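# Replace the mismatched relay with the matching spare

## Task

The panel holds six relays, clear boxes each with a colored button on top, and one has a button color unlike the other five. Remove that odd relay and set it in the black parts tray. Then take the rack spare whose button color matches the five, and press it fully into the vacant socket; no click will be felt when it seats. When done, the new relay must match its neighbors: button on the same side, top at the same height, upright. It fails if any other relay is left partly lifted or tilted, if anything only stays in place because the robot holds it, or if whatever the robot is touching at the end sinks more than about a fingernail's width once released.

## Robot and tools

ROBOT. Two six-joint arms, left_arm and right_arm, each with a parallel two-finger gripper. Their root links sit in the scene frame at left_arm (+0.054, +0.501, 0) m, quat_wxyz (+0.997, 0, 0, -0.074), and right_arm (-0.039, -0.604, 0) m, quat_wxyz (+0.998, 0, 0, -0.068), so each is yawed slightly.

FRAME. One shared scene frame: origin on the table surface midway between the arms, +z up, +x outward over the table, left_arm on the +y side. The arm names do not refer to sides of any picture.

execute_actions. Argument actions is a list with zero or one item. An empty list only reports the state. An item with rows is a motion: rows holds 1 to 15 rows, steps is 1 to 15 (default 15), each step is 1/30 s, one row per step, and the final row repeats if steps outnumber rows. An item with only steps (up to 300) is a wait, counted from the previous result and including your reply time. Optional pictures (boolean) toggles camera images. A refused call moves nothing.

ROW LAYOUT. Every row is one flat list of 18 numbers covering both arms: left_arm's six joint targets, then its gripper position, force_limit, speed; then the same nine for right_arm. Joint values are absolute target angles in radians, in the order shoulder pan, shoulder lift, elbow, wrist 1, wrist 2, wrist 3, as printed in Joint positions. Stated ranges: elbow -3.142 to 3.142, all others -6.283 to 6.283; true ends may differ by 0.010. A target beyond a range end by over 0.010, and further out than the joint currently is, is refused; a target past the true end is cut to that end and the result says "joint sent to its limit" (possibly about an earlier action). Gripper numbers are absolute settings in [-1, 1]. position: +1 opens to 50 mm, near -0.65 the pads meet, -1 means grip until stopped. force_limit: -1 about 20 N per pad, 0 about 102 N, +1 about 185 N (actual can run ~17 % higher). speed: pad gap change of 20 mm/s at -1, 85 at 0, 150 at +1. To leave a gripper alone, resend its current three numbers; a 0 is a real command.

MOTION. Commands are smoothed, lagging roughly 0.15 s. Each step the target is kept within a lead of the measured angle: 0.292 rad for pan and lift, 0.365 for elbow, 0.438 for the three wrists. If the targets would move the gripper over 70 mm from its measured spot, all are pulled back proportionally. Far targets therefore take several calls. Between calls arms keep heading for the last row until all have nearly stopped or a step is HELD.

GRIPPER GEOMETRY. end_effector_position is the point between the pads; fingertips extend 17.5 mm further along the gripper's +z. Fingers close along its x axis. A flat block protrudes about 9 cm toward the gripper's -y and rotates with it. Turning only wrist 3 moves the pad point around a 25 mm circle.

RESULTS. The state line gives, per arm, end_effector_position (m), end_effector_quat_wxyz and linear/angular velocities (m/s, rad/s); the printed position can be off, more at long reach. Joint positions and Joint velocities list each arm's joints in column order. "joint command not followed" means a clearance check altered or blocked targets on some steps. HELD marks steps where your row was not fully sent. object_status: 0 moving, 1 stopped while opening, 2 stopped while closing (a held object), 3 reached the set position or pads met (usually nothing held). A new position value resets it to 0 until the fingers settle. position_measured in counts gives opening ≈ (250 - position_measured) × 0.202 mm. Fingers stay put until position changes by at least 0.01; only then do new force_limit or speed apply, so open first to regrip more gently. Lost grips auto-reclose, except after a force_limit -1 grip, which keeps reading 2 even if empty; an immobile off-center object also loosens such a grip within a minute.

FAULTS. Load limits (N m): pan 303, lift 303, elbow 138, each wrist 51.5, held weight included. Reaching one, or an external force of 150 N on an arm, tool or held item, stops that arm for 10 s, yielding to the contact, and drops the rest of the call. Motors heat under load: warning from 70 °C, brakes applied at 85 °C until cooled.

zoom_image. Arguments camera (cam_high, cam_low, cam_left_wrist, cam_right_wrist) and region [x0, y0, x1, y1] in that camera's pixels, origin top-left, at most 504 by 504. Image sizes: cam_high and cam_low 672x504, wrist cameras 504x504 fisheye. Calibration (K, distortion, T_world_to_cam) is supplied and may be off by a few degrees or millimetres; wrist camera poses follow their arm's joints.

read_manual. Optional section "licences"; returns licence text only.

finished_scene. Pass the current scene number; irreversible, reports success. Replying with no tool call also ends things.

AVOID. Dropping parts, knocking anything off the table, letting arms collide or press on each other, slamming, and shoving hard. Brief outside tugs on held parts or pushes on loose items may occur, so grip securely and re-check before release.

Each tool is called after "Call:" as name(argument=value, ...), one argument or row to a line, values as JSON.

## Session

Call:
execute_actions(
  actions=[],
)

Scene clock: 0.00 s of 7800.00 s.
left_arm: end_effector_position=(+0.4899, -0.1121, +0.1222) position_measured=3 object_status=3 end_effector_quat_wxyz=(-0.162, -0.356, +0.863, -0.321) end_effector_velocity=(-0.001, -0.000, -0.000) end_effector_angular_velocity=(+0.000, +0.000, -0.001) | right_arm: end_effector_position=(+0.9191, -0.4312, +0.2999) position_measured=3 object_status=3 end_effector_quat_wxyz=(-0.013, -0.202, +0.979, -0.010) end_effector_velocity=(+0.001, -0.001, -0.000) end_effector_angular_velocity=(-0.001, -0.003, -0.000)
Joint positions: left_arm=[ 2.236 -1.213  2.321 -3.322 -1.954  2.747] | right_arm=[ 3.304 -1.083  1.333 -1.798 -1.594 -1.952]
Joint velocities: left_arm=[-0.001  0.    -0.     0.    -0.    -0.   ] | right_arm=[-0.001  0.001 -0.    -0.003 -0.001 -0.   ]

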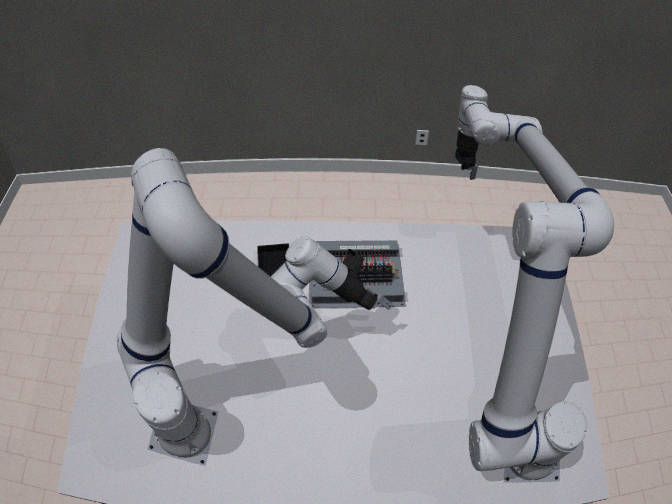

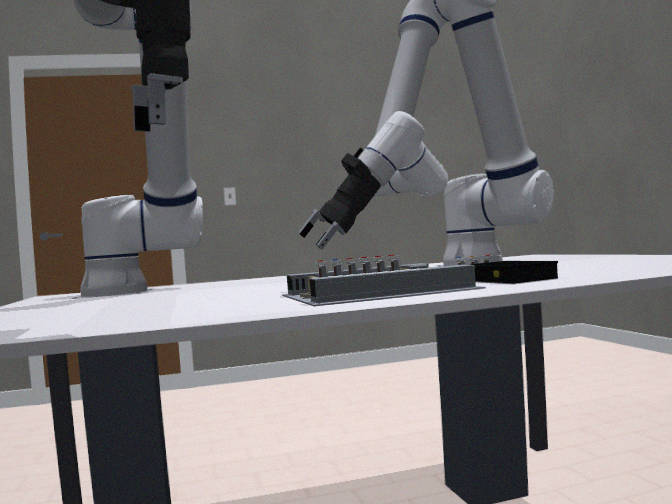

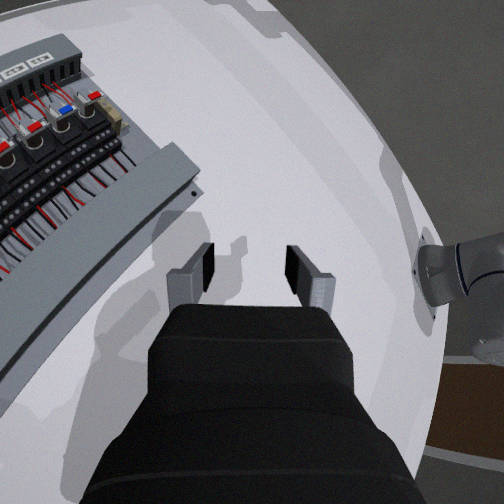

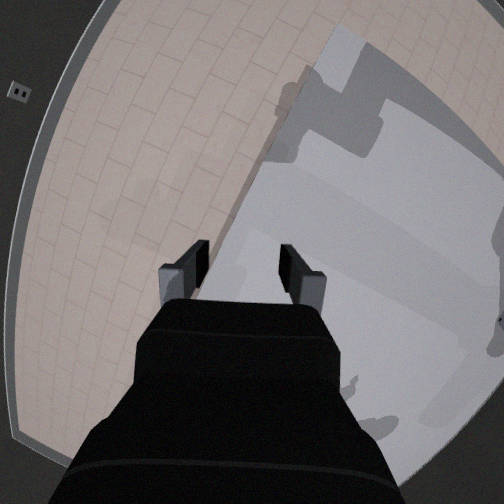

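Call:
execute_actions(
  actions=[
    {"rows":[[2.236,-1.453,1.9,-2.9,-1.954,2.747,1,-0.5,0,3.304,-1.083,1.333,-1.798,-1.594,-1.952,1,0,0]]},
  ],
  pictures=false,
)

Call:
execute_actions(
  actions=[
    {"rows":[[2.344,-1.453,1.831,-1.949,-1.571,3.767,1,-0.5,0,3.304,-1.083,1.333,-1.798,-1.594,-1.952,1,0,0]]},
  ],
  pictures=false,
)

Call:
execute_actions(
  actions=[
    {"steps":60},
  ],
)

Scene clock: 19.13 s of 7800.00 s.
left_arm: end_effector_position=(+0.5363, -0.1936, +0.2857) position_measured=3 object_status=3 end_effector_quat_wxyz=(-0.155, -0.338, +0.850, -0.374) end_effector_velocity=(+0.072, -0.128, +0.366) end_effector_angular_velocity=(-0.211, -0.120, -0.000) | right_arm: end_effector_position=(+0.9188, -0.4310, +0.2995) position_measured=3 object_status=3 end_effector_quat_wxyz=(-0.013, -0.202, +0.979, -0.009) end_effector_velocity=(+0.000, -0.000, -0.001) end_effector_angular_velocity=(-0.002, +0.001, +0.000)
Joint positions: left_arm=[ 2.236 -1.333  2.115 -3.11  -1.954  2.747] | right_arm=[ 3.304 -1.083  1.333 -1.798 -1.594 -1.952]
Joint velocities: left_arm=[-0.001 -0.232 -0.415  0.404  0.001  0.   ] | right_arm=[ 0.     0.001  0.001 -0.001 -0.002  0.   ]
Steps of this call (steps 1 to 90: nothing new was sent; then 15.63 s passed at rest; steps 91 to 105: all 15 steps of this action). Readings (joint positions | what the end effector reports):
91: left_arm=[2.236 -1.214 2.320 -3.320 -1.954 2.747] | right_arm=[3.304 -1.083 1.333 -1.798 -1.594 -1.952] | left_arm position_measured=3 object_status=3 | right_arm position_measured=3 object_status=3
92: left_arm=[2.236 -1.224 2.307 -3.301 -1.954 2.747] | right_arm=[3.304 -1.083 1.333 -1.798 -1.594 -1.952] | left_arm position_measured=3 object_status=3 | right_arm position_measured=3 object_status=3
94: left_arm=[2.236 -1.244 2.274 -3.268 -1.954 2.747] | right_arm=[3.304 -1.083 1.333 -1.798 -1.594 -1.952] | left_arm position_measured=3 object_status=3 | right_arm position_measured=3 object_status=3
98: left_arm=[2.236 -1.277 2.215 -3.209 -1.954 2.747] | right_arm=[3.304 -1.083 1.333 -1.798 -1.594 -1.952] | left_arm position_measured=3 object_status=3 | right_arm position_measured=3 object_status=3
105: the state above

Scene clock: 19.63 s of 7800.00 s.
left_arm: end_effector_position=(+0.6652, -0.1184, +0.3561) position_measured=3 object_status=3 end_effector_quat_wxyz=(+0.060, -0.176, +0.957, -0.223) end_effector_velocity=(-0.030, +0.334, -0.181) end_effector_angular_velocity=(+1.791, -0.213, -1.400) | right_arm: end_effector_position=(+0.9188, -0.4310, +0.2995) position_measured=3 object_status=3 end_effector_quat_wxyz=(-0.013, -0.202, +0.979, -0.009) end_effector_velocity=(-0.001, +0.002, -0.001) end_effector_angular_velocity=(+0.002, +0.003, -0.000)
Joint positions: left_arm=[ 2.324 -1.432  1.881 -2.481 -1.642  3.365] | right_arm=[ 3.304 -1.083  1.333 -1.798 -1.594 -1.952]
Joint velocities: left_arm=[ 0.111 -0.117 -0.277  1.882  0.396  1.889] | right_arm=[ 0.001  0.    -0.     0.003  0.002  0.001]
Steps of this call (steps 1 to 15: all 15 steps of this action). Readings (joint positions | what the end effector reports):
1: left_arm=[2.236 -1.341 2.100 -3.096 -1.952 2.749] | right_arm=[3.304 -1.083 1.333 -1.798 -1.594 -1.952] | left_arm position_measured=3 object_status=3 | right_arm position_measured=3 object_status=3
2: left_arm=[2.241 -1.347 2.086 -3.074 -1.933 2.771] | right_arm=[3.304 -1.083 1.333 -1.798 -1.594 -1.952] | left_arm position_measured=3 object_status=3 | right_arm position_measured=3 object_status=3
4: left_arm=[2.254 -1.359 2.057 -3.025 -1.891 2.821] | right_arm=[3.304 -1.083 1.333 -1.798 -1.594 -1.952] | left_arm position_measured=3 object_status=3 | right_arm position_measured=3 object_status=3
8: left_arm=[2.279 -1.385 1.995 -2.897 -1.803 2.949] | right_arm=[3.304 -1.083 1.333 -1.798 -1.594 -1.952] | left_arm position_measured=3 object_status=3 | right_arm position_measured=3 object_status=3
15: the state above

Scene clock: 21.63 s of 7800.00 s.
left_arm: end_effector_position=(+0.6194, -0.0054, +0.2997) position_measured=3 object_status=3 end_effector_quat_wxyz=(-0.000, +0.000, +1.000, -0.000) end_effector_velocity=(+0.000, -0.000, -0.001) end_effector_angular_velocity=(+0.001, +0.001, +0.000) | right_arm: end_effector_position=(+0.9188, -0.4310, +0.2995) position_measured=3 object_status=3 end_effector_quat_wxyz=(-0.013, -0.202, +0.979, -0.009) end_effector_velocity=(-0.000, +0.000, +0.000) end_effector_angular_velocity=(+0.003, -0.000, +0.001)
Joint positions: left_arm=[ 2.344 -1.453  1.831 -1.949 -1.571  3.767] | right_arm=[ 3.304 -1.083  1.333 -1.798 -1.594 -1.952]
Joint velocities: left_arm=[ 0.     0.002 -0.     0.    -0.    -0.   ] | right_arm=[-0.    -0.001  0.     0.     0.003 -0.002]
Steps of this call (steps 1 to 45: the robot went on to your last target; steps 46 to 60: nothing new was sent). Readings (joint positions | what the end effector reports):
1: left_arm=[2.327 -1.436 1.873 -2.420 -1.631 3.425] | right_arm=[3.304 -1.083 1.333 -1.798 -1.594 -1.952] | left_arm position_measured=3 object_status=3 | right_arm position_measured=3 object_status=3
2: left_arm=[2.330 -1.438 1.867 -2.363 -1.622 3.476] | right_arm=[3.304 -1.083 1.333 -1.798 -1.594 -1.952] | left_arm position_measured=3 object_status=3 | right_arm position_measured=3 object_status=3
4: left_arm=[2.333 -1.442 1.858 -2.258 -1.609 3.552] | right_arm=[3.304 -1.083 1.333 -1.798 -1.594 -1.952] | left_arm position_measured=3 object_status=3 | right_arm position_measured=3 object_status=3
8: left_arm=[2.340 -1.449 1.842 -2.071 -1.586 3.682] | right_arm=[3.304 -1.083 1.333 -1.798 -1.594 -1.952] | left_arm position_measured=3 object_status=3 | right_arm position_measured=3 object_status=3
60: the state above
All arms were judged still, so your last target was given up. Only a new action makes them travel on or press farther. Fingers that are still opening or closing keep moving.
camera_calibration (this result's frames):
cam_left_wrist: T_world_to_cam=[[-0.998523, -0.0394917, 0.0373041, 0.59982], [-0.0291013, 0.968694, 0.246544, -0.0390917], [-0.0458728, 0.245095, -0.968413, 0.472281], [0, 0, 0, 1]] pos_world=[0.619462, -0.0541979, 0.444626]
cam_right_wrist: T_world_to_cam=[[-0.892603, -0.449341, 0.0367776, 0.611473], [-0.430775, 0.874096, 0.224474, 0.715485], [-0.133012, 0.184523, -0.973786, 0.641728], [0, 0, 0, 1]] pos_world=[0.939373, -0.469057, 0.441809]

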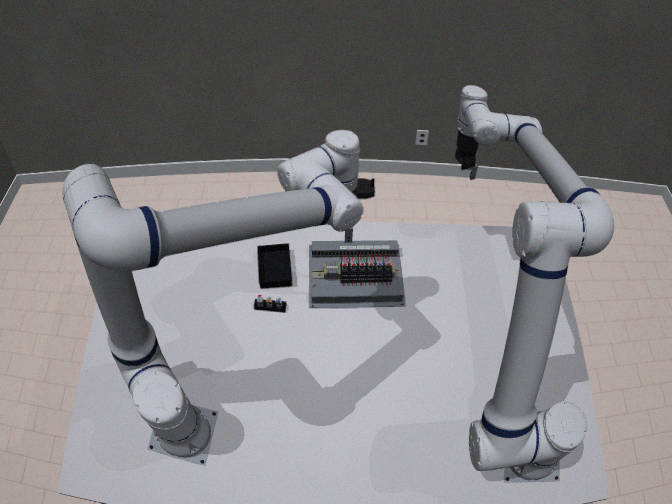

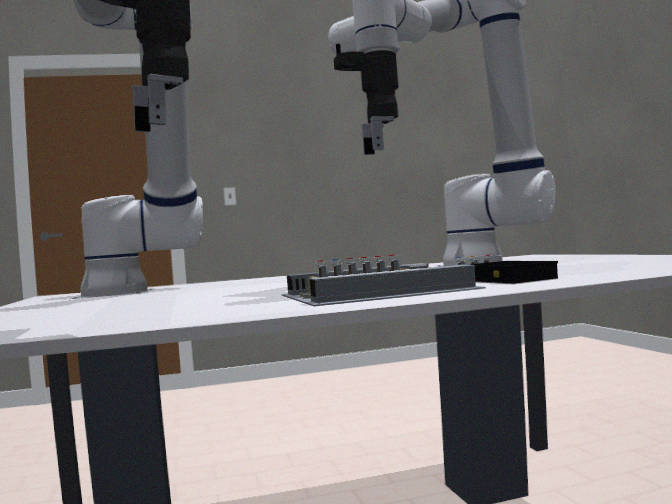

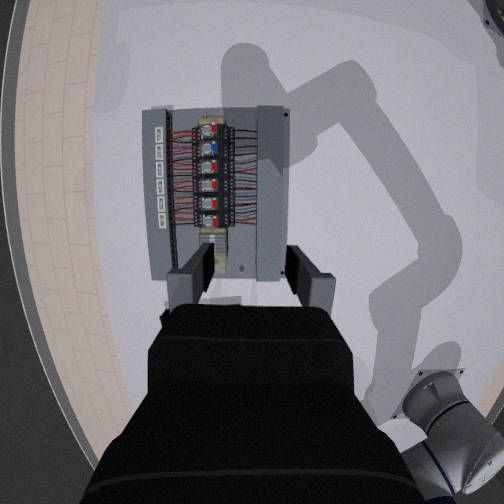

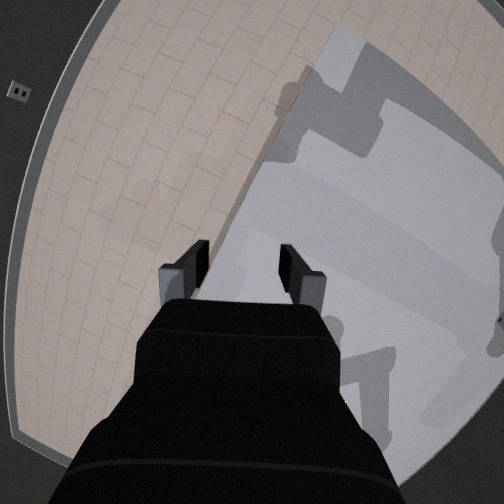

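Call:
zoom_image(
  camera="cam_left_wrist",
  region=[150,100,290,240],
)

Call:
zoom_image(
  camera="cam_high",
  region=[240,230,420,320],
)

Call:
zoom_image(
  camera="cam_low",
  region=[280,240,560,310],
)

Region (150, 100, 290, 240) of cam_left_wrist's 504x504 image, scaled by 3.600, with more detail than that image has.

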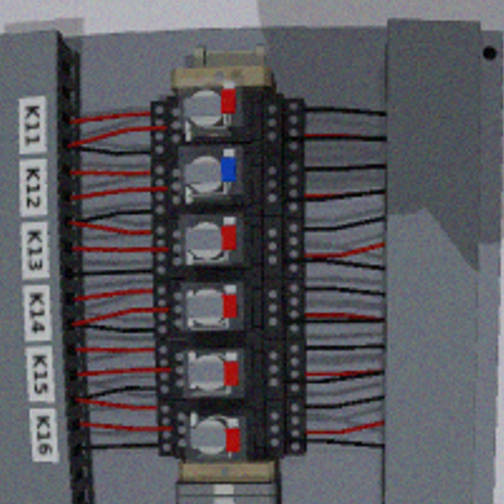

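Region (240, 230, 420, 320) of cam_high's 672x504 image, scaled by 2.800, with more detail than that image has.

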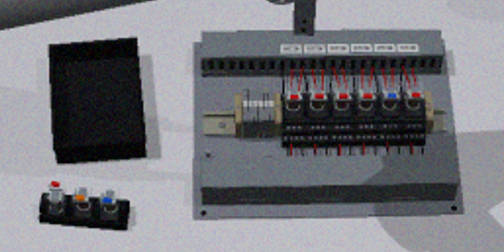

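Region (280, 240, 560, 310) of cam_low's 672x504 image, scaled by 1.800, with more detail than that image has; it fills the top 126 rows of this view, and the rest is white.

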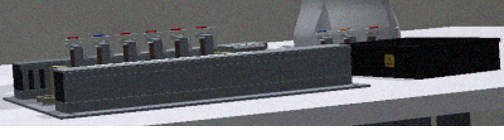

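Call:
execute_actions(
  actions=[
    {"rows":[[2.316,-1.140,1.754,-2.185,-1.571,3.739,1,-0.5,0,3.304,-1.083,1.333,-1.798,-1.594,-1.952,1,0,0]]},
  ],
  pictures=false,
)

Call:
execute_actions(
  actions=[
    {"steps":45},
  ],
)

Scene clock: 29.73 s of 7800.00 s.
left_arm: end_effector_position=(+0.6674, -0.1059, +0.1568) position_measured=3 object_status=3 end_effector_quat_wxyz=(-0.000, +0.000, +1.000, +0.000) end_effector_velocity=(+0.048, -0.117, -0.227) end_effector_angular_velocity=(+0.014, +0.010, +0.000) | right_arm: end_effector_position=(+0.9188, -0.4310, +0.2995) position_measured=3 object_status=3 end_effector_quat_wxyz=(-0.013, -0.202, +0.979, -0.009) end_effector_velocity=(+0.001, -0.001, +0.000) end_effector_angular_velocity=(-0.000, -0.001, +0.000)
Joint positions: left_arm=[ 2.32  -1.186  1.765 -2.15  -1.571  3.743] | right_arm=[ 3.304 -1.083  1.333 -1.798 -1.594 -1.952]
Joint velocities: left_arm=[-0.032  0.374 -0.085 -0.272 -0.    -0.033] | right_arm=[-0.001  0.    -0.    -0.001 -0.    -0.001]
Steps of this call (steps 1 to 90: nothing new was sent; then 4.60 s passed at rest; steps 91 to 105: all 15 steps of this action). Readings (joint positions | what the end effector reports):
91: left_arm=[2.344 -1.452 1.831 -1.950 -1.571 3.767] | right_arm=[3.304 -1.083 1.333 -1.798 -1.594 -1.952] | left_arm position_measured=3 object_status=3 | right_arm position_measured=3 object_status=3
92: left_arm=[2.343 -1.438 1.826 -1.962 -1.571 3.766] | right_arm=[3.304 -1.083 1.333 -1.798 -1.594 -1.952] | left_arm position_measured=3 object_status=3 | right_arm position_measured=3 object_status=3
94: left_arm=[2.339 -1.395 1.817 -1.994 -1.571 3.762] | right_arm=[3.304 -1.083 1.333 -1.798 -1.594 -1.952] | left_arm position_measured=3 object_status=3 | right_arm position_measured=3 object_status=3
98: left_arm=[2.332 -1.316 1.797 -2.053 -1.571 3.755] | right_arm=[3.304 -1.083 1.333 -1.798 -1.594 -1.952] | left_arm position_measured=3 object_status=3 | right_arm position_measured=3 object_status=3
105: the state above

Scene clock: 31.23 s of 7800.00 s.
left_arm: end_effector_position=(+0.6734, -0.1207, +0.1296) position_measured=3 object_status=3 end_effector_quat_wxyz=(-0.000, +0.000, +1.000, -0.000) end_effector_velocity=(+0.000, +0.000, -0.000) end_effector_angular_velocity=(+0.001, +0.000, +0.000) | right_arm: end_effector_position=(+0.9188, -0.4310, +0.2995) position_measured=3 object_status=3 end_effector_quat_wxyz=(-0.013, -0.202, +0.979, -0.009) end_effector_velocity=(-0.000, +0.000, -0.002) end_effector_angular_velocity=(-0.000, +0.003, +0.001)
Joint positions: left_arm=[ 2.316 -1.14   1.754 -2.185 -1.571  3.739] | right_arm=[ 3.304 -1.083  1.333 -1.798 -1.594 -1.952]
Joint velocities: left_arm=[ 0.  0.  0.  0.  0. -0.] | right_arm=[ 0.     0.002  0.001  0.001  0.    -0.001]
Steps of this call (steps 1 to 30: the robot went on to your last target; steps 31 to 45: nothing new was sent). Readings (joint positions | what the end effector reports):
1: left_arm=[2.319 -1.175 1.763 -2.159 -1.571 3.742] | right_arm=[3.304 -1.083 1.333 -1.798 -1.594 -1.952] | left_arm position_measured=3 object_status=3 | right_arm position_measured=3 object_status=3
2: left_arm=[2.318 -1.167 1.761 -2.165 -1.571 3.741] | right_arm=[3.304 -1.083 1.333 -1.798 -1.594 -1.952] | left_arm position_measured=3 object_status=3 | right_arm position_measured=3 object_status=3
4: left_arm=[2.317 -1.156 1.758 -2.173 -1.571 3.740] | right_arm=[3.304 -1.083 1.333 -1.798 -1.594 -1.952] | left_arm position_measured=3 object_status=3 | right_arm position_measured=3 object_status=3
8: left_arm=[2.316 -1.145 1.755 -2.181 -1.571 3.739] | right_arm=[3.304 -1.083 1.333 -1.798 -1.594 -1.952] | left_arm position_measured=3 object_status=3 | right_arm position_measured=3 object_status=3
45: the state above
All arms were judged still, so your last target was given up. Only a new action makes them travel on or press farther. Fingers that are still opening or closing keep moving.
camera_calibration (this result's frames):
cam_left_wrist: T_world_to_cam=[[-0.998523, -0.0394913, 0.0373122, 0.655566], [-0.0290988, 0.968694, 0.246546, 0.116204], [-0.0458805, 0.245096, -0.968413, 0.33825], [0, 0, 0, 1]] pos_world=[0.673498, -0.169581, 0.274455]
cam_right_wrist: T_world_to_cam=[[-0.892603, -0.44934, 0.0367778, 0.611473], [-0.430775, 0.874096, 0.224474, 0.715485], [-0.133012, 0.184523, -0.973786, 0.641728], [0, 0, 0, 1]] pos_world=[0.939373, -0.469057, 0.441809]

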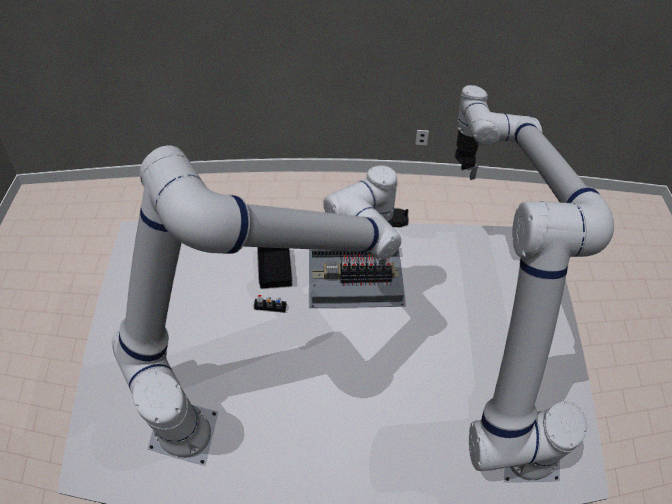

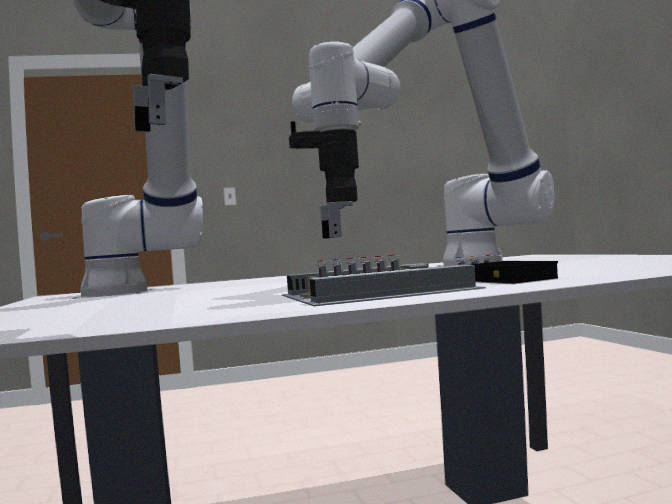

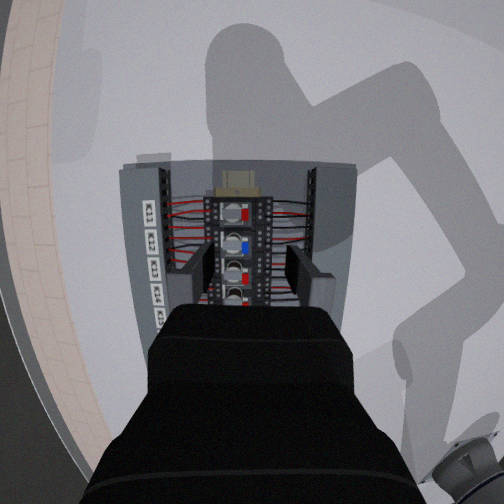

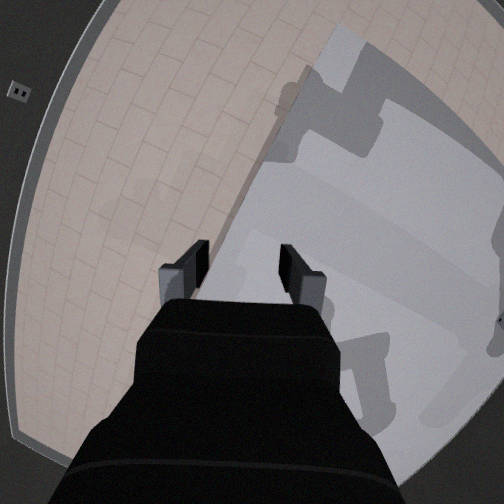

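Call:
zoom_image(
  camera="cam_left_wrist",
  region=[180,180,320,320],
)

Call:
zoom_image(
  camera="cam_low",
  region=[290,200,410,290],
)

Region (180, 180, 320, 320) of cam_left_wrist's 504x504 image, scaled by 3.600, with more detail than that image has.

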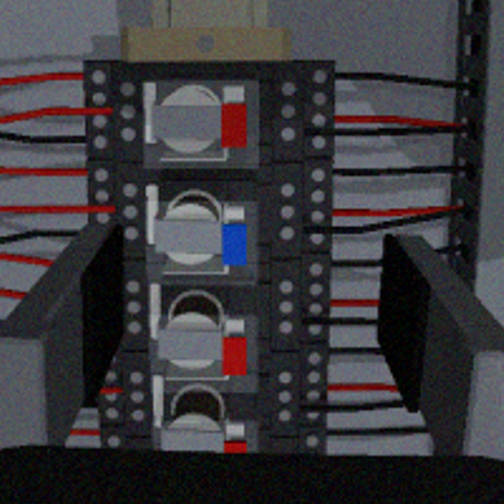

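Region (290, 200, 410, 290) of cam_low's 672x504 image, scaled by 4.200, with more detail than that image has; it fills the top 378 rows of this view, and the rest is white.

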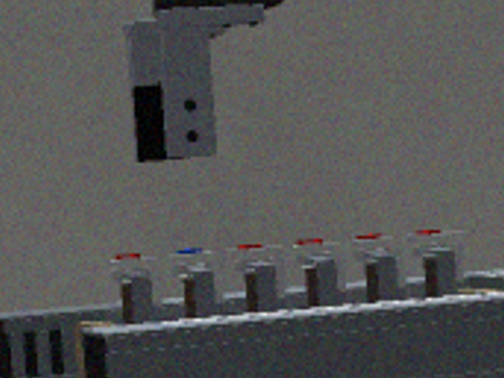

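Call:
execute_actions(
  actions=[
    {"rows":[[2.328,-1.1038,1.7616,-2.2286,-1.571,3.751,1,-0.5,0,3.304,-1.083,1.333,-1.798,-1.594,-1.952,1,0,0]]},
  ],
  pictures=false,
)

Call:
execute_actions(
  actions=[
    {"steps":20},
  ],
)

Call:
zoom_image(
  camera="cam_left_wrist",
  region=[180,180,320,320],
)

Call:
zoom_image(
  camera="cam_low",
  region=[290,200,410,290],
)

Scene clock: 44.97 s of 7800.00 s.
left_arm: end_effector_position=(+0.6833, -0.1176, +0.1005) position_measured=3 object_status=3 end_effector_quat_wxyz=(-0.000, +0.000, +1.000, -0.000) end_effector_velocity=(+0.003, +0.002, -0.005) end_effector_angular_velocity=(-0.001, -0.001, +0.002) | right_arm: end_effector_position=(+0.9188, -0.4310, +0.2995) position_measured=3 object_status=3 end_effector_quat_wxyz=(-0.013, -0.202, +0.979, -0.009) end_effector_velocity=(-0.000, +0.000, -0.001) end_effector_angular_velocity=(+0.000, +0.002, +0.000)
Joint positions: left_arm=[ 2.328 -1.105  1.761 -2.228 -1.571  3.751] | right_arm=[ 3.304 -1.083  1.333 -1.798 -1.594 -1.952]
Joint velocities: left_arm=[ 0.004  0.006  0.002 -0.008  0.     0.002] | right_arm=[ 0.     0.001  0.001  0.     0.    -0.   ]
Steps of this call (steps 1 to 90: nothing new was sent; then 10.23 s passed at rest; steps 91 to 105: all 15 steps of this action). Readings (joint positions | what the end effector reports):
91: left_arm=[2.316 -1.139 1.754 -2.186 -1.571 3.739] | right_arm=[3.304 -1.083 1.333 -1.798 -1.594 -1.952] | left_arm position_measured=3 object_status=3 | right_arm position_measured=3 object_status=3
92: left_arm=[2.318 -1.133 1.754 -2.195 -1.571 3.741] | right_arm=[3.304 -1.083 1.333 -1.798 -1.594 -1.952] | left_arm position_measured=3 object_status=3 | right_arm position_measured=3 object_status=3
94: left_arm=[2.322 -1.120 1.759 -2.209 -1.571 3.745] | right_arm=[3.304 -1.083 1.333 -1.798 -1.594 -1.952] | left_arm position_measured=3 object_status=3 | right_arm position_measured=3 object_status=3
98: left_arm=[2.326 -1.109 1.760 -2.222 -1.571 3.749] | right_arm=[3.304 -1.083 1.333 -1.798 -1.594 -1.952] | left_arm position_measured=3 object_status=3 | right_arm position_measured=3 object_status=3
105: the state above

Scene clock: 45.63 s of 7800.00 s.
left_arm: end_effector_position=(+0.6835, -0.1175, +0.0998) position_measured=3 object_status=3 end_effector_quat_wxyz=(-0.000, +0.000, +1.000, -0.000) end_effector_velocity=(-0.001, -0.000, -0.001) end_effector_angular_velocity=(+0.001, +0.001, -0.001) | right_arm: end_effector_position=(+0.9188, -0.4310, +0.2995) position_measured=3 object_status=3 end_effector_quat_wxyz=(-0.013, -0.202, +0.979, -0.009) end_effector_velocity=(-0.001, +0.000, -0.001) end_effector_angular_velocity=(+0.001, +0.003, +0.001)
Joint positions: left_arm=[ 2.328 -1.104  1.762 -2.229 -1.571  3.751] | right_arm=[ 3.304 -1.083  1.333 -1.798 -1.594 -1.952]
Joint velocities: left_arm=[-0.001  0.001  0.     0.    -0.     0.   ] | right_arm=[ 0.     0.001  0.     0.002  0.001 -0.001]
Steps of this call (steps 1 to 15: the robot went on to your last target; steps 16 to 20: nothing new was sent). Readings (joint positions | what the end effector reports):
1: left_arm=[2.328 -1.104 1.761 -2.228 -1.571 3.751] | right_arm=[3.304 -1.083 1.333 -1.798 -1.594 -1.952] | left_arm position_measured=3 object_status=3 | right_arm position_measured=3 object_status=3
2: left_arm=[2.328 -1.104 1.761 -2.228 -1.571 3.751] | right_arm=[3.304 -1.083 1.333 -1.798 -1.594 -1.952] | left_arm position_measured=3 object_status=3 | right_arm position_measured=3 object_status=3
4: left_arm=[2.328 -1.104 1.762 -2.228 -1.571 3.751] | right_arm=[3.304 -1.083 1.333 -1.798 -1.594 -1.952] | left_arm position_measured=3 object_status=3 | right_arm position_measured=3 object_status=3
8: left_arm=[2.328 -1.104 1.762 -2.228 -1.571 3.751] | right_arm=[3.304 -1.083 1.333 -1.798 -1.594 -1.952] | left_arm position_measured=3 object_status=3 | right_arm position_measured=3 object_status=3
20: the state above
All arms were judged still, so your last target was given up. Only a new action makes them travel on or press farther. Fingers that are still opening or closing keep moving.
camera_calibration (this result's frames):
cam_left_wrist: T_world_to_cam=[[-0.998519, -0.0394973, 0.0374162, 0.666832], [-0.0290714, 0.968654, 0.246707, 0.120652], [-0.0459877, 0.245254, -0.968367, 0.309137], [0, 0, 0, 1]] pos_world=[0.683568, -0.166349, 0.244642]
cam_right_wrist: T_world_to_cam=[[-0.892603, -0.449341, 0.0367777, 0.611472], [-0.430775, 0.874096, 0.224474, 0.715486], [-0.133012, 0.184523, -0.973786, 0.641728], [0, 0, 0, 1]] pos_world=[0.939374, -0.469057, 0.441809]

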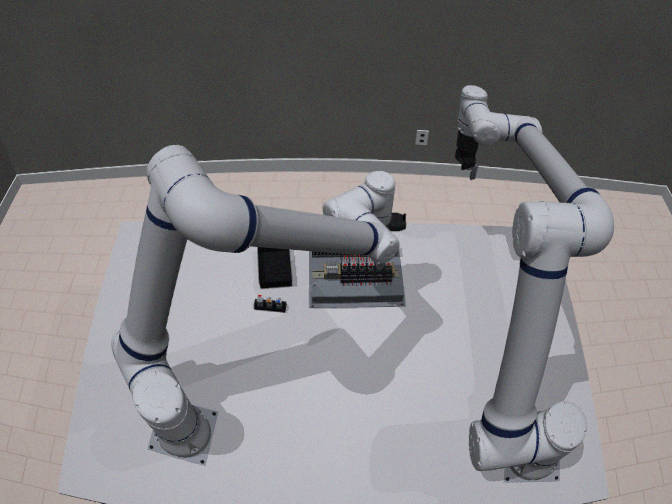

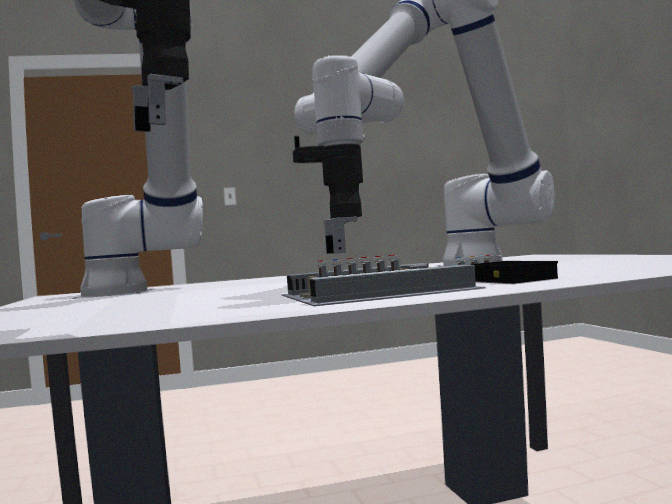

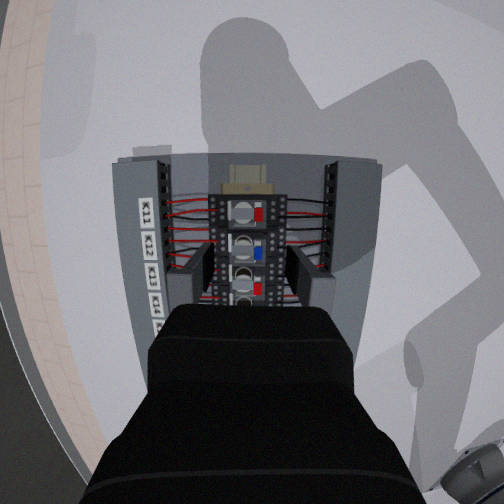

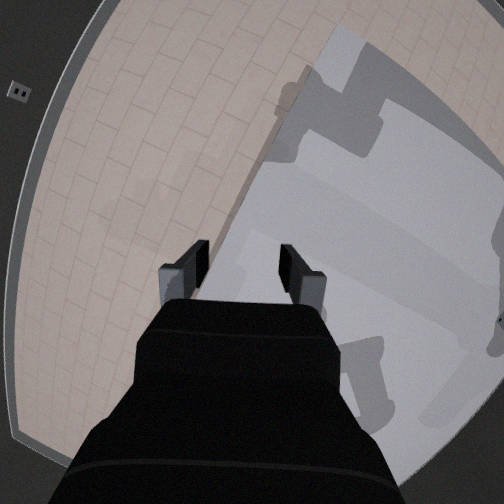

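Region (180, 180, 320, 320) of cam_left_wrist's 504x504 image, scaled by 3.600, with more detail than that image has.

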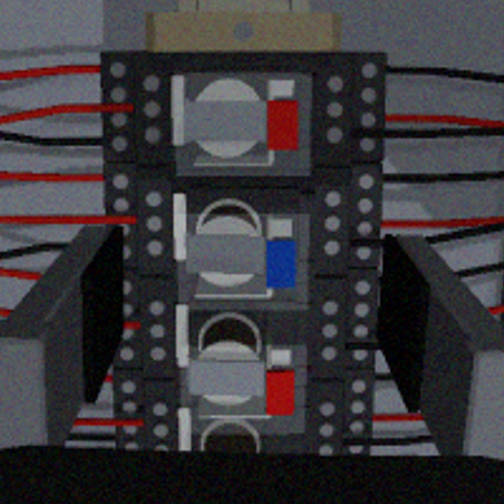

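Region (290, 200, 410, 290) of cam_low's 672x504 image, scaled by 4.200, with more detail than that image has; it fills the top 378 rows of this view, and the rest is white.

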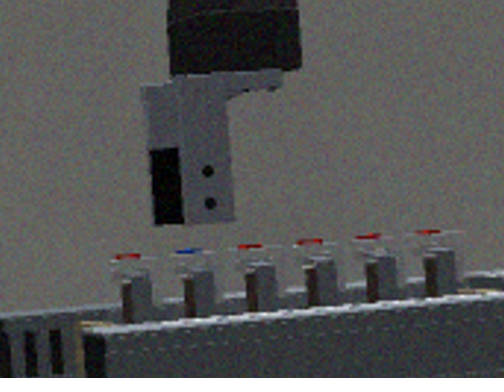

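Call:
execute_actions(
  actions=[
    {"rows":[[2.329,-1.0713,1.7712,-2.2707,-1.571,3.752,1,-0.5,0,3.304,-1.083,1.333,-1.798,-1.594,-1.952,1,0,0]]},
  ],
  pictures=false,
)

Call:
execute_actions(
  actions=[
    {"steps":15},
  ],
)

Call:
zoom_image(
  camera="cam_left_wrist",
  region=[180,180,320,320],
)

Call:
zoom_image(
  camera="cam_low",
  region=[290,200,410,290],
)

Scene clock: 52.83 s of 7800.00 s.
left_arm: end_effector_position=(+0.6856, -0.1190, +0.0724) position_measured=3 object_status=3 end_effector_quat_wxyz=(-0.000, +0.000, +1.000, -0.000) end_effector_velocity=(-0.000, -0.001, -0.005) end_effector_angular_velocity=(+0.001, +0.000, -0.001) | right_arm: end_effector_position=(+0.9188, -0.4310, +0.2995) position_measured=3 object_status=3 end_effector_quat_wxyz=(-0.013, -0.202, +0.979, -0.009) end_effector_velocity=(+0.000, +0.000, -0.000) end_effector_angular_velocity=(-0.000, +0.001, +0.001)
Joint positions: left_arm=[ 2.329 -1.072  1.771 -2.27  -1.571  3.752] | right_arm=[ 3.304 -1.083  1.333 -1.798 -1.594 -1.952]
Joint velocities: left_arm=[-0.001  0.006  0.002 -0.007  0.     0.   ] | right_arm=[ 0.     0.001 -0.001  0.001 -0.    -0.   ]
Steps of this call (steps 1 to 90: nothing new was sent; then 3.70 s passed at rest; steps 91 to 105: all 15 steps of this action). Readings (joint positions | what the end effector reports):
91: left_arm=[2.328 -1.103 1.762 -2.230 -1.571 3.751] | right_arm=[3.304 -1.083 1.333 -1.798 -1.594 -1.952] | left_arm position_measured=3 object_status=3 | right_arm position_measured=3 object_status=3
92: left_arm=[2.328 -1.097 1.763 -2.239 -1.571 3.751] | right_arm=[3.304 -1.083 1.333 -1.798 -1.594 -1.952] | left_arm position_measured=3 object_status=3 | right_arm position_measured=3 object_status=3
94: left_arm=[2.329 -1.085 1.768 -2.252 -1.571 3.752] | right_arm=[3.304 -1.083 1.333 -1.798 -1.594 -1.952] | left_arm position_measured=3 object_status=3 | right_arm position_measured=3 object_status=3
98: left_arm=[2.329 -1.076 1.770 -2.264 -1.571 3.752] | right_arm=[3.304 -1.083 1.333 -1.798 -1.594 -1.952] | left_arm position_measured=3 object_status=3 | right_arm position_measured=3 object_status=3
105: the state above

Scene clock: 53.33 s of 7800.00 s.
left_arm: end_effector_position=(+0.6856, -0.1190, +0.0718) position_measured=3 object_status=3 end_effector_quat_wxyz=(-0.000, +0.000, +1.000, -0.000) end_effector_velocity=(+0.000, -0.000, +0.001) end_effector_angular_velocity=(-0.001, -0.001, -0.000) | right_arm: end_effector_position=(+0.9188, -0.4310, +0.2995) position_measured=3 object_status=3 end_effector_quat_wxyz=(-0.013, -0.202, +0.979, -0.009) end_effector_velocity=(-0.001, +0.001, -0.001) end_effector_angular_velocity=(-0.001, +0.000, +0.001)
Joint positions: left_arm=[ 2.329 -1.071  1.771 -2.271 -1.571  3.752] | right_arm=[ 3.304 -1.083  1.333 -1.798 -1.594 -1.952]
Joint velocities: left_arm=[ 0.    -0.001 -0.    -0.    -0.     0.   ] | right_arm=[ 0.002  0.     0.002 -0.001 -0.001  0.001]
Steps of this call (steps 1 to 15: the robot went on to your last target). Readings (joint positions | what the end effector reports):
1: left_arm=[2.329 -1.072 1.771 -2.270 -1.571 3.752] | right_arm=[3.304 -1.083 1.333 -1.798 -1.594 -1.952] | left_arm position_measured=3 object_status=3 | right_arm position_measured=3 object_status=3
2: left_arm=[2.329 -1.072 1.771 -2.270 -1.571 3.752] | right_arm=[3.304 -1.083 1.333 -1.798 -1.594 -1.952] | left_arm position_measured=3 object_status=3 | right_arm position_measured=3 object_status=3
4: left_arm=[2.329 -1.072 1.771 -2.270 -1.571 3.752] | right_arm=[3.304 -1.083 1.333 -1.798 -1.594 -1.952] | left_arm position_measured=3 object_status=3 | right_arm position_measured=3 object_status=3
8: left_arm=[2.329 -1.071 1.771 -2.271 -1.571 3.752] | right_arm=[3.304 -1.083 1.333 -1.798 -1.594 -1.952] | left_arm position_measured=3 object_status=3 | right_arm position_measured=3 object_status=3
15: the state above
All arms were judged still, so your last target was given up. Only a new action makes them travel on or press farther. Fingers that are still opening or closing keep moving.
camera_calibration (this result's frames):
cam_left_wrist: T_world_to_cam=[[-0.998519, -0.0394979, 0.0374056, 0.669905], [-0.0290743, 0.968652, 0.246713, 0.129074], [-0.0459777, 0.24526, -0.968366, 0.282494], [0, 0, 0, 1]] pos_world=[0.685654, -0.167853, 0.216655]
cam_right_wrist: T_world_to_cam=[[-0.892603, -0.449341, 0.0367776, 0.611473], [-0.430775, 0.874096, 0.224474, 0.715485], [-0.133012, 0.184523, -0.973786, 0.641728], [0, 0, 0, 1]] pos_world=[0.939373, -0.469057, 0.441809]

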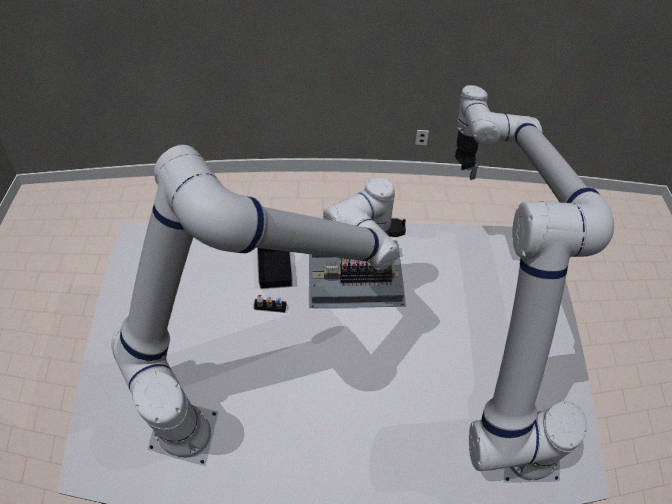

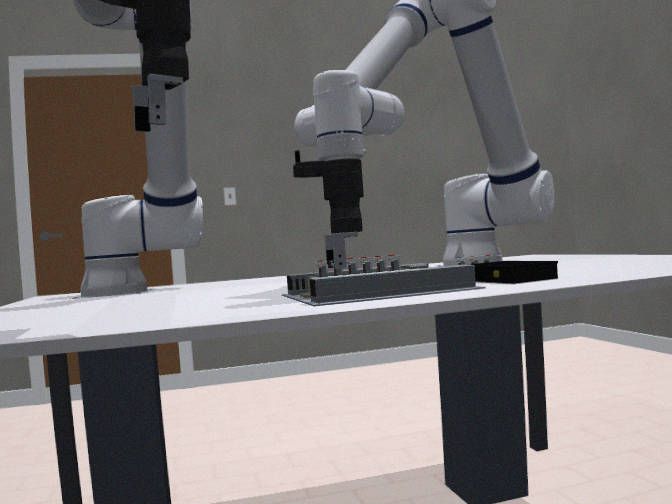

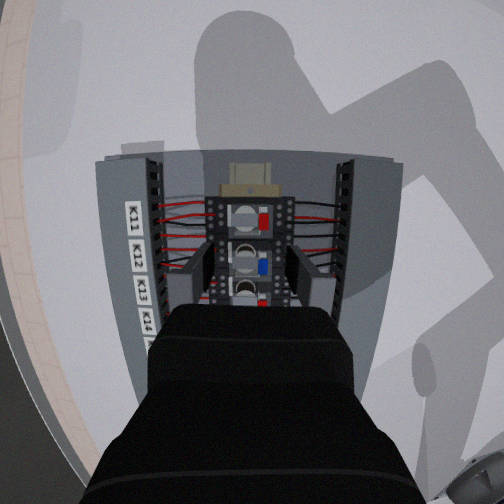

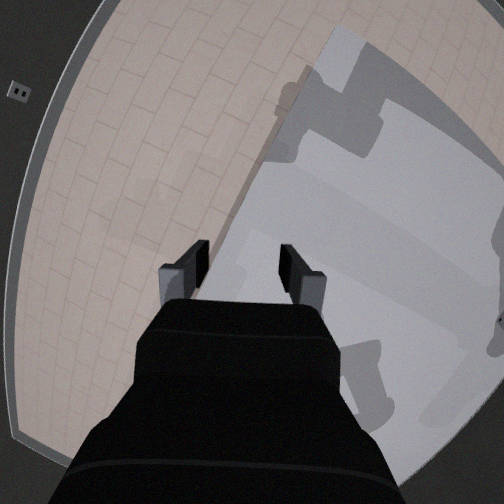

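Region (180, 180, 320, 320) of cam_left_wrist's 504x504 image, scaled by 3.600, with more detail than that image has.

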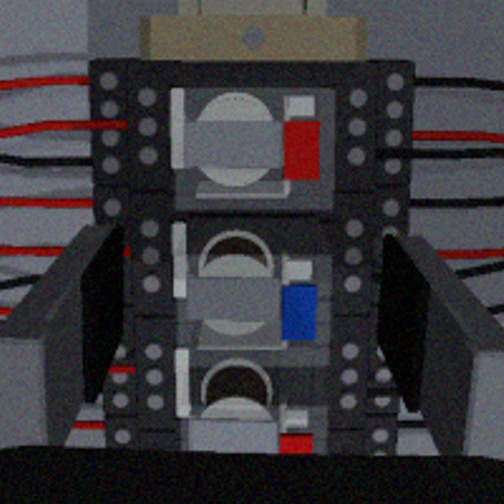

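Region (290, 200, 410, 290) of cam_low's 672x504 image, scaled by 4.200, with more detail than that image has; it fills the top 378 rows of this view, and the rest is white.

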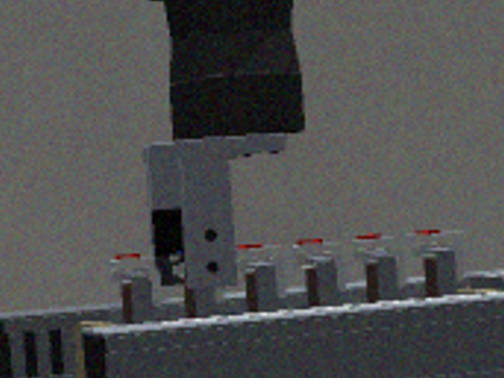

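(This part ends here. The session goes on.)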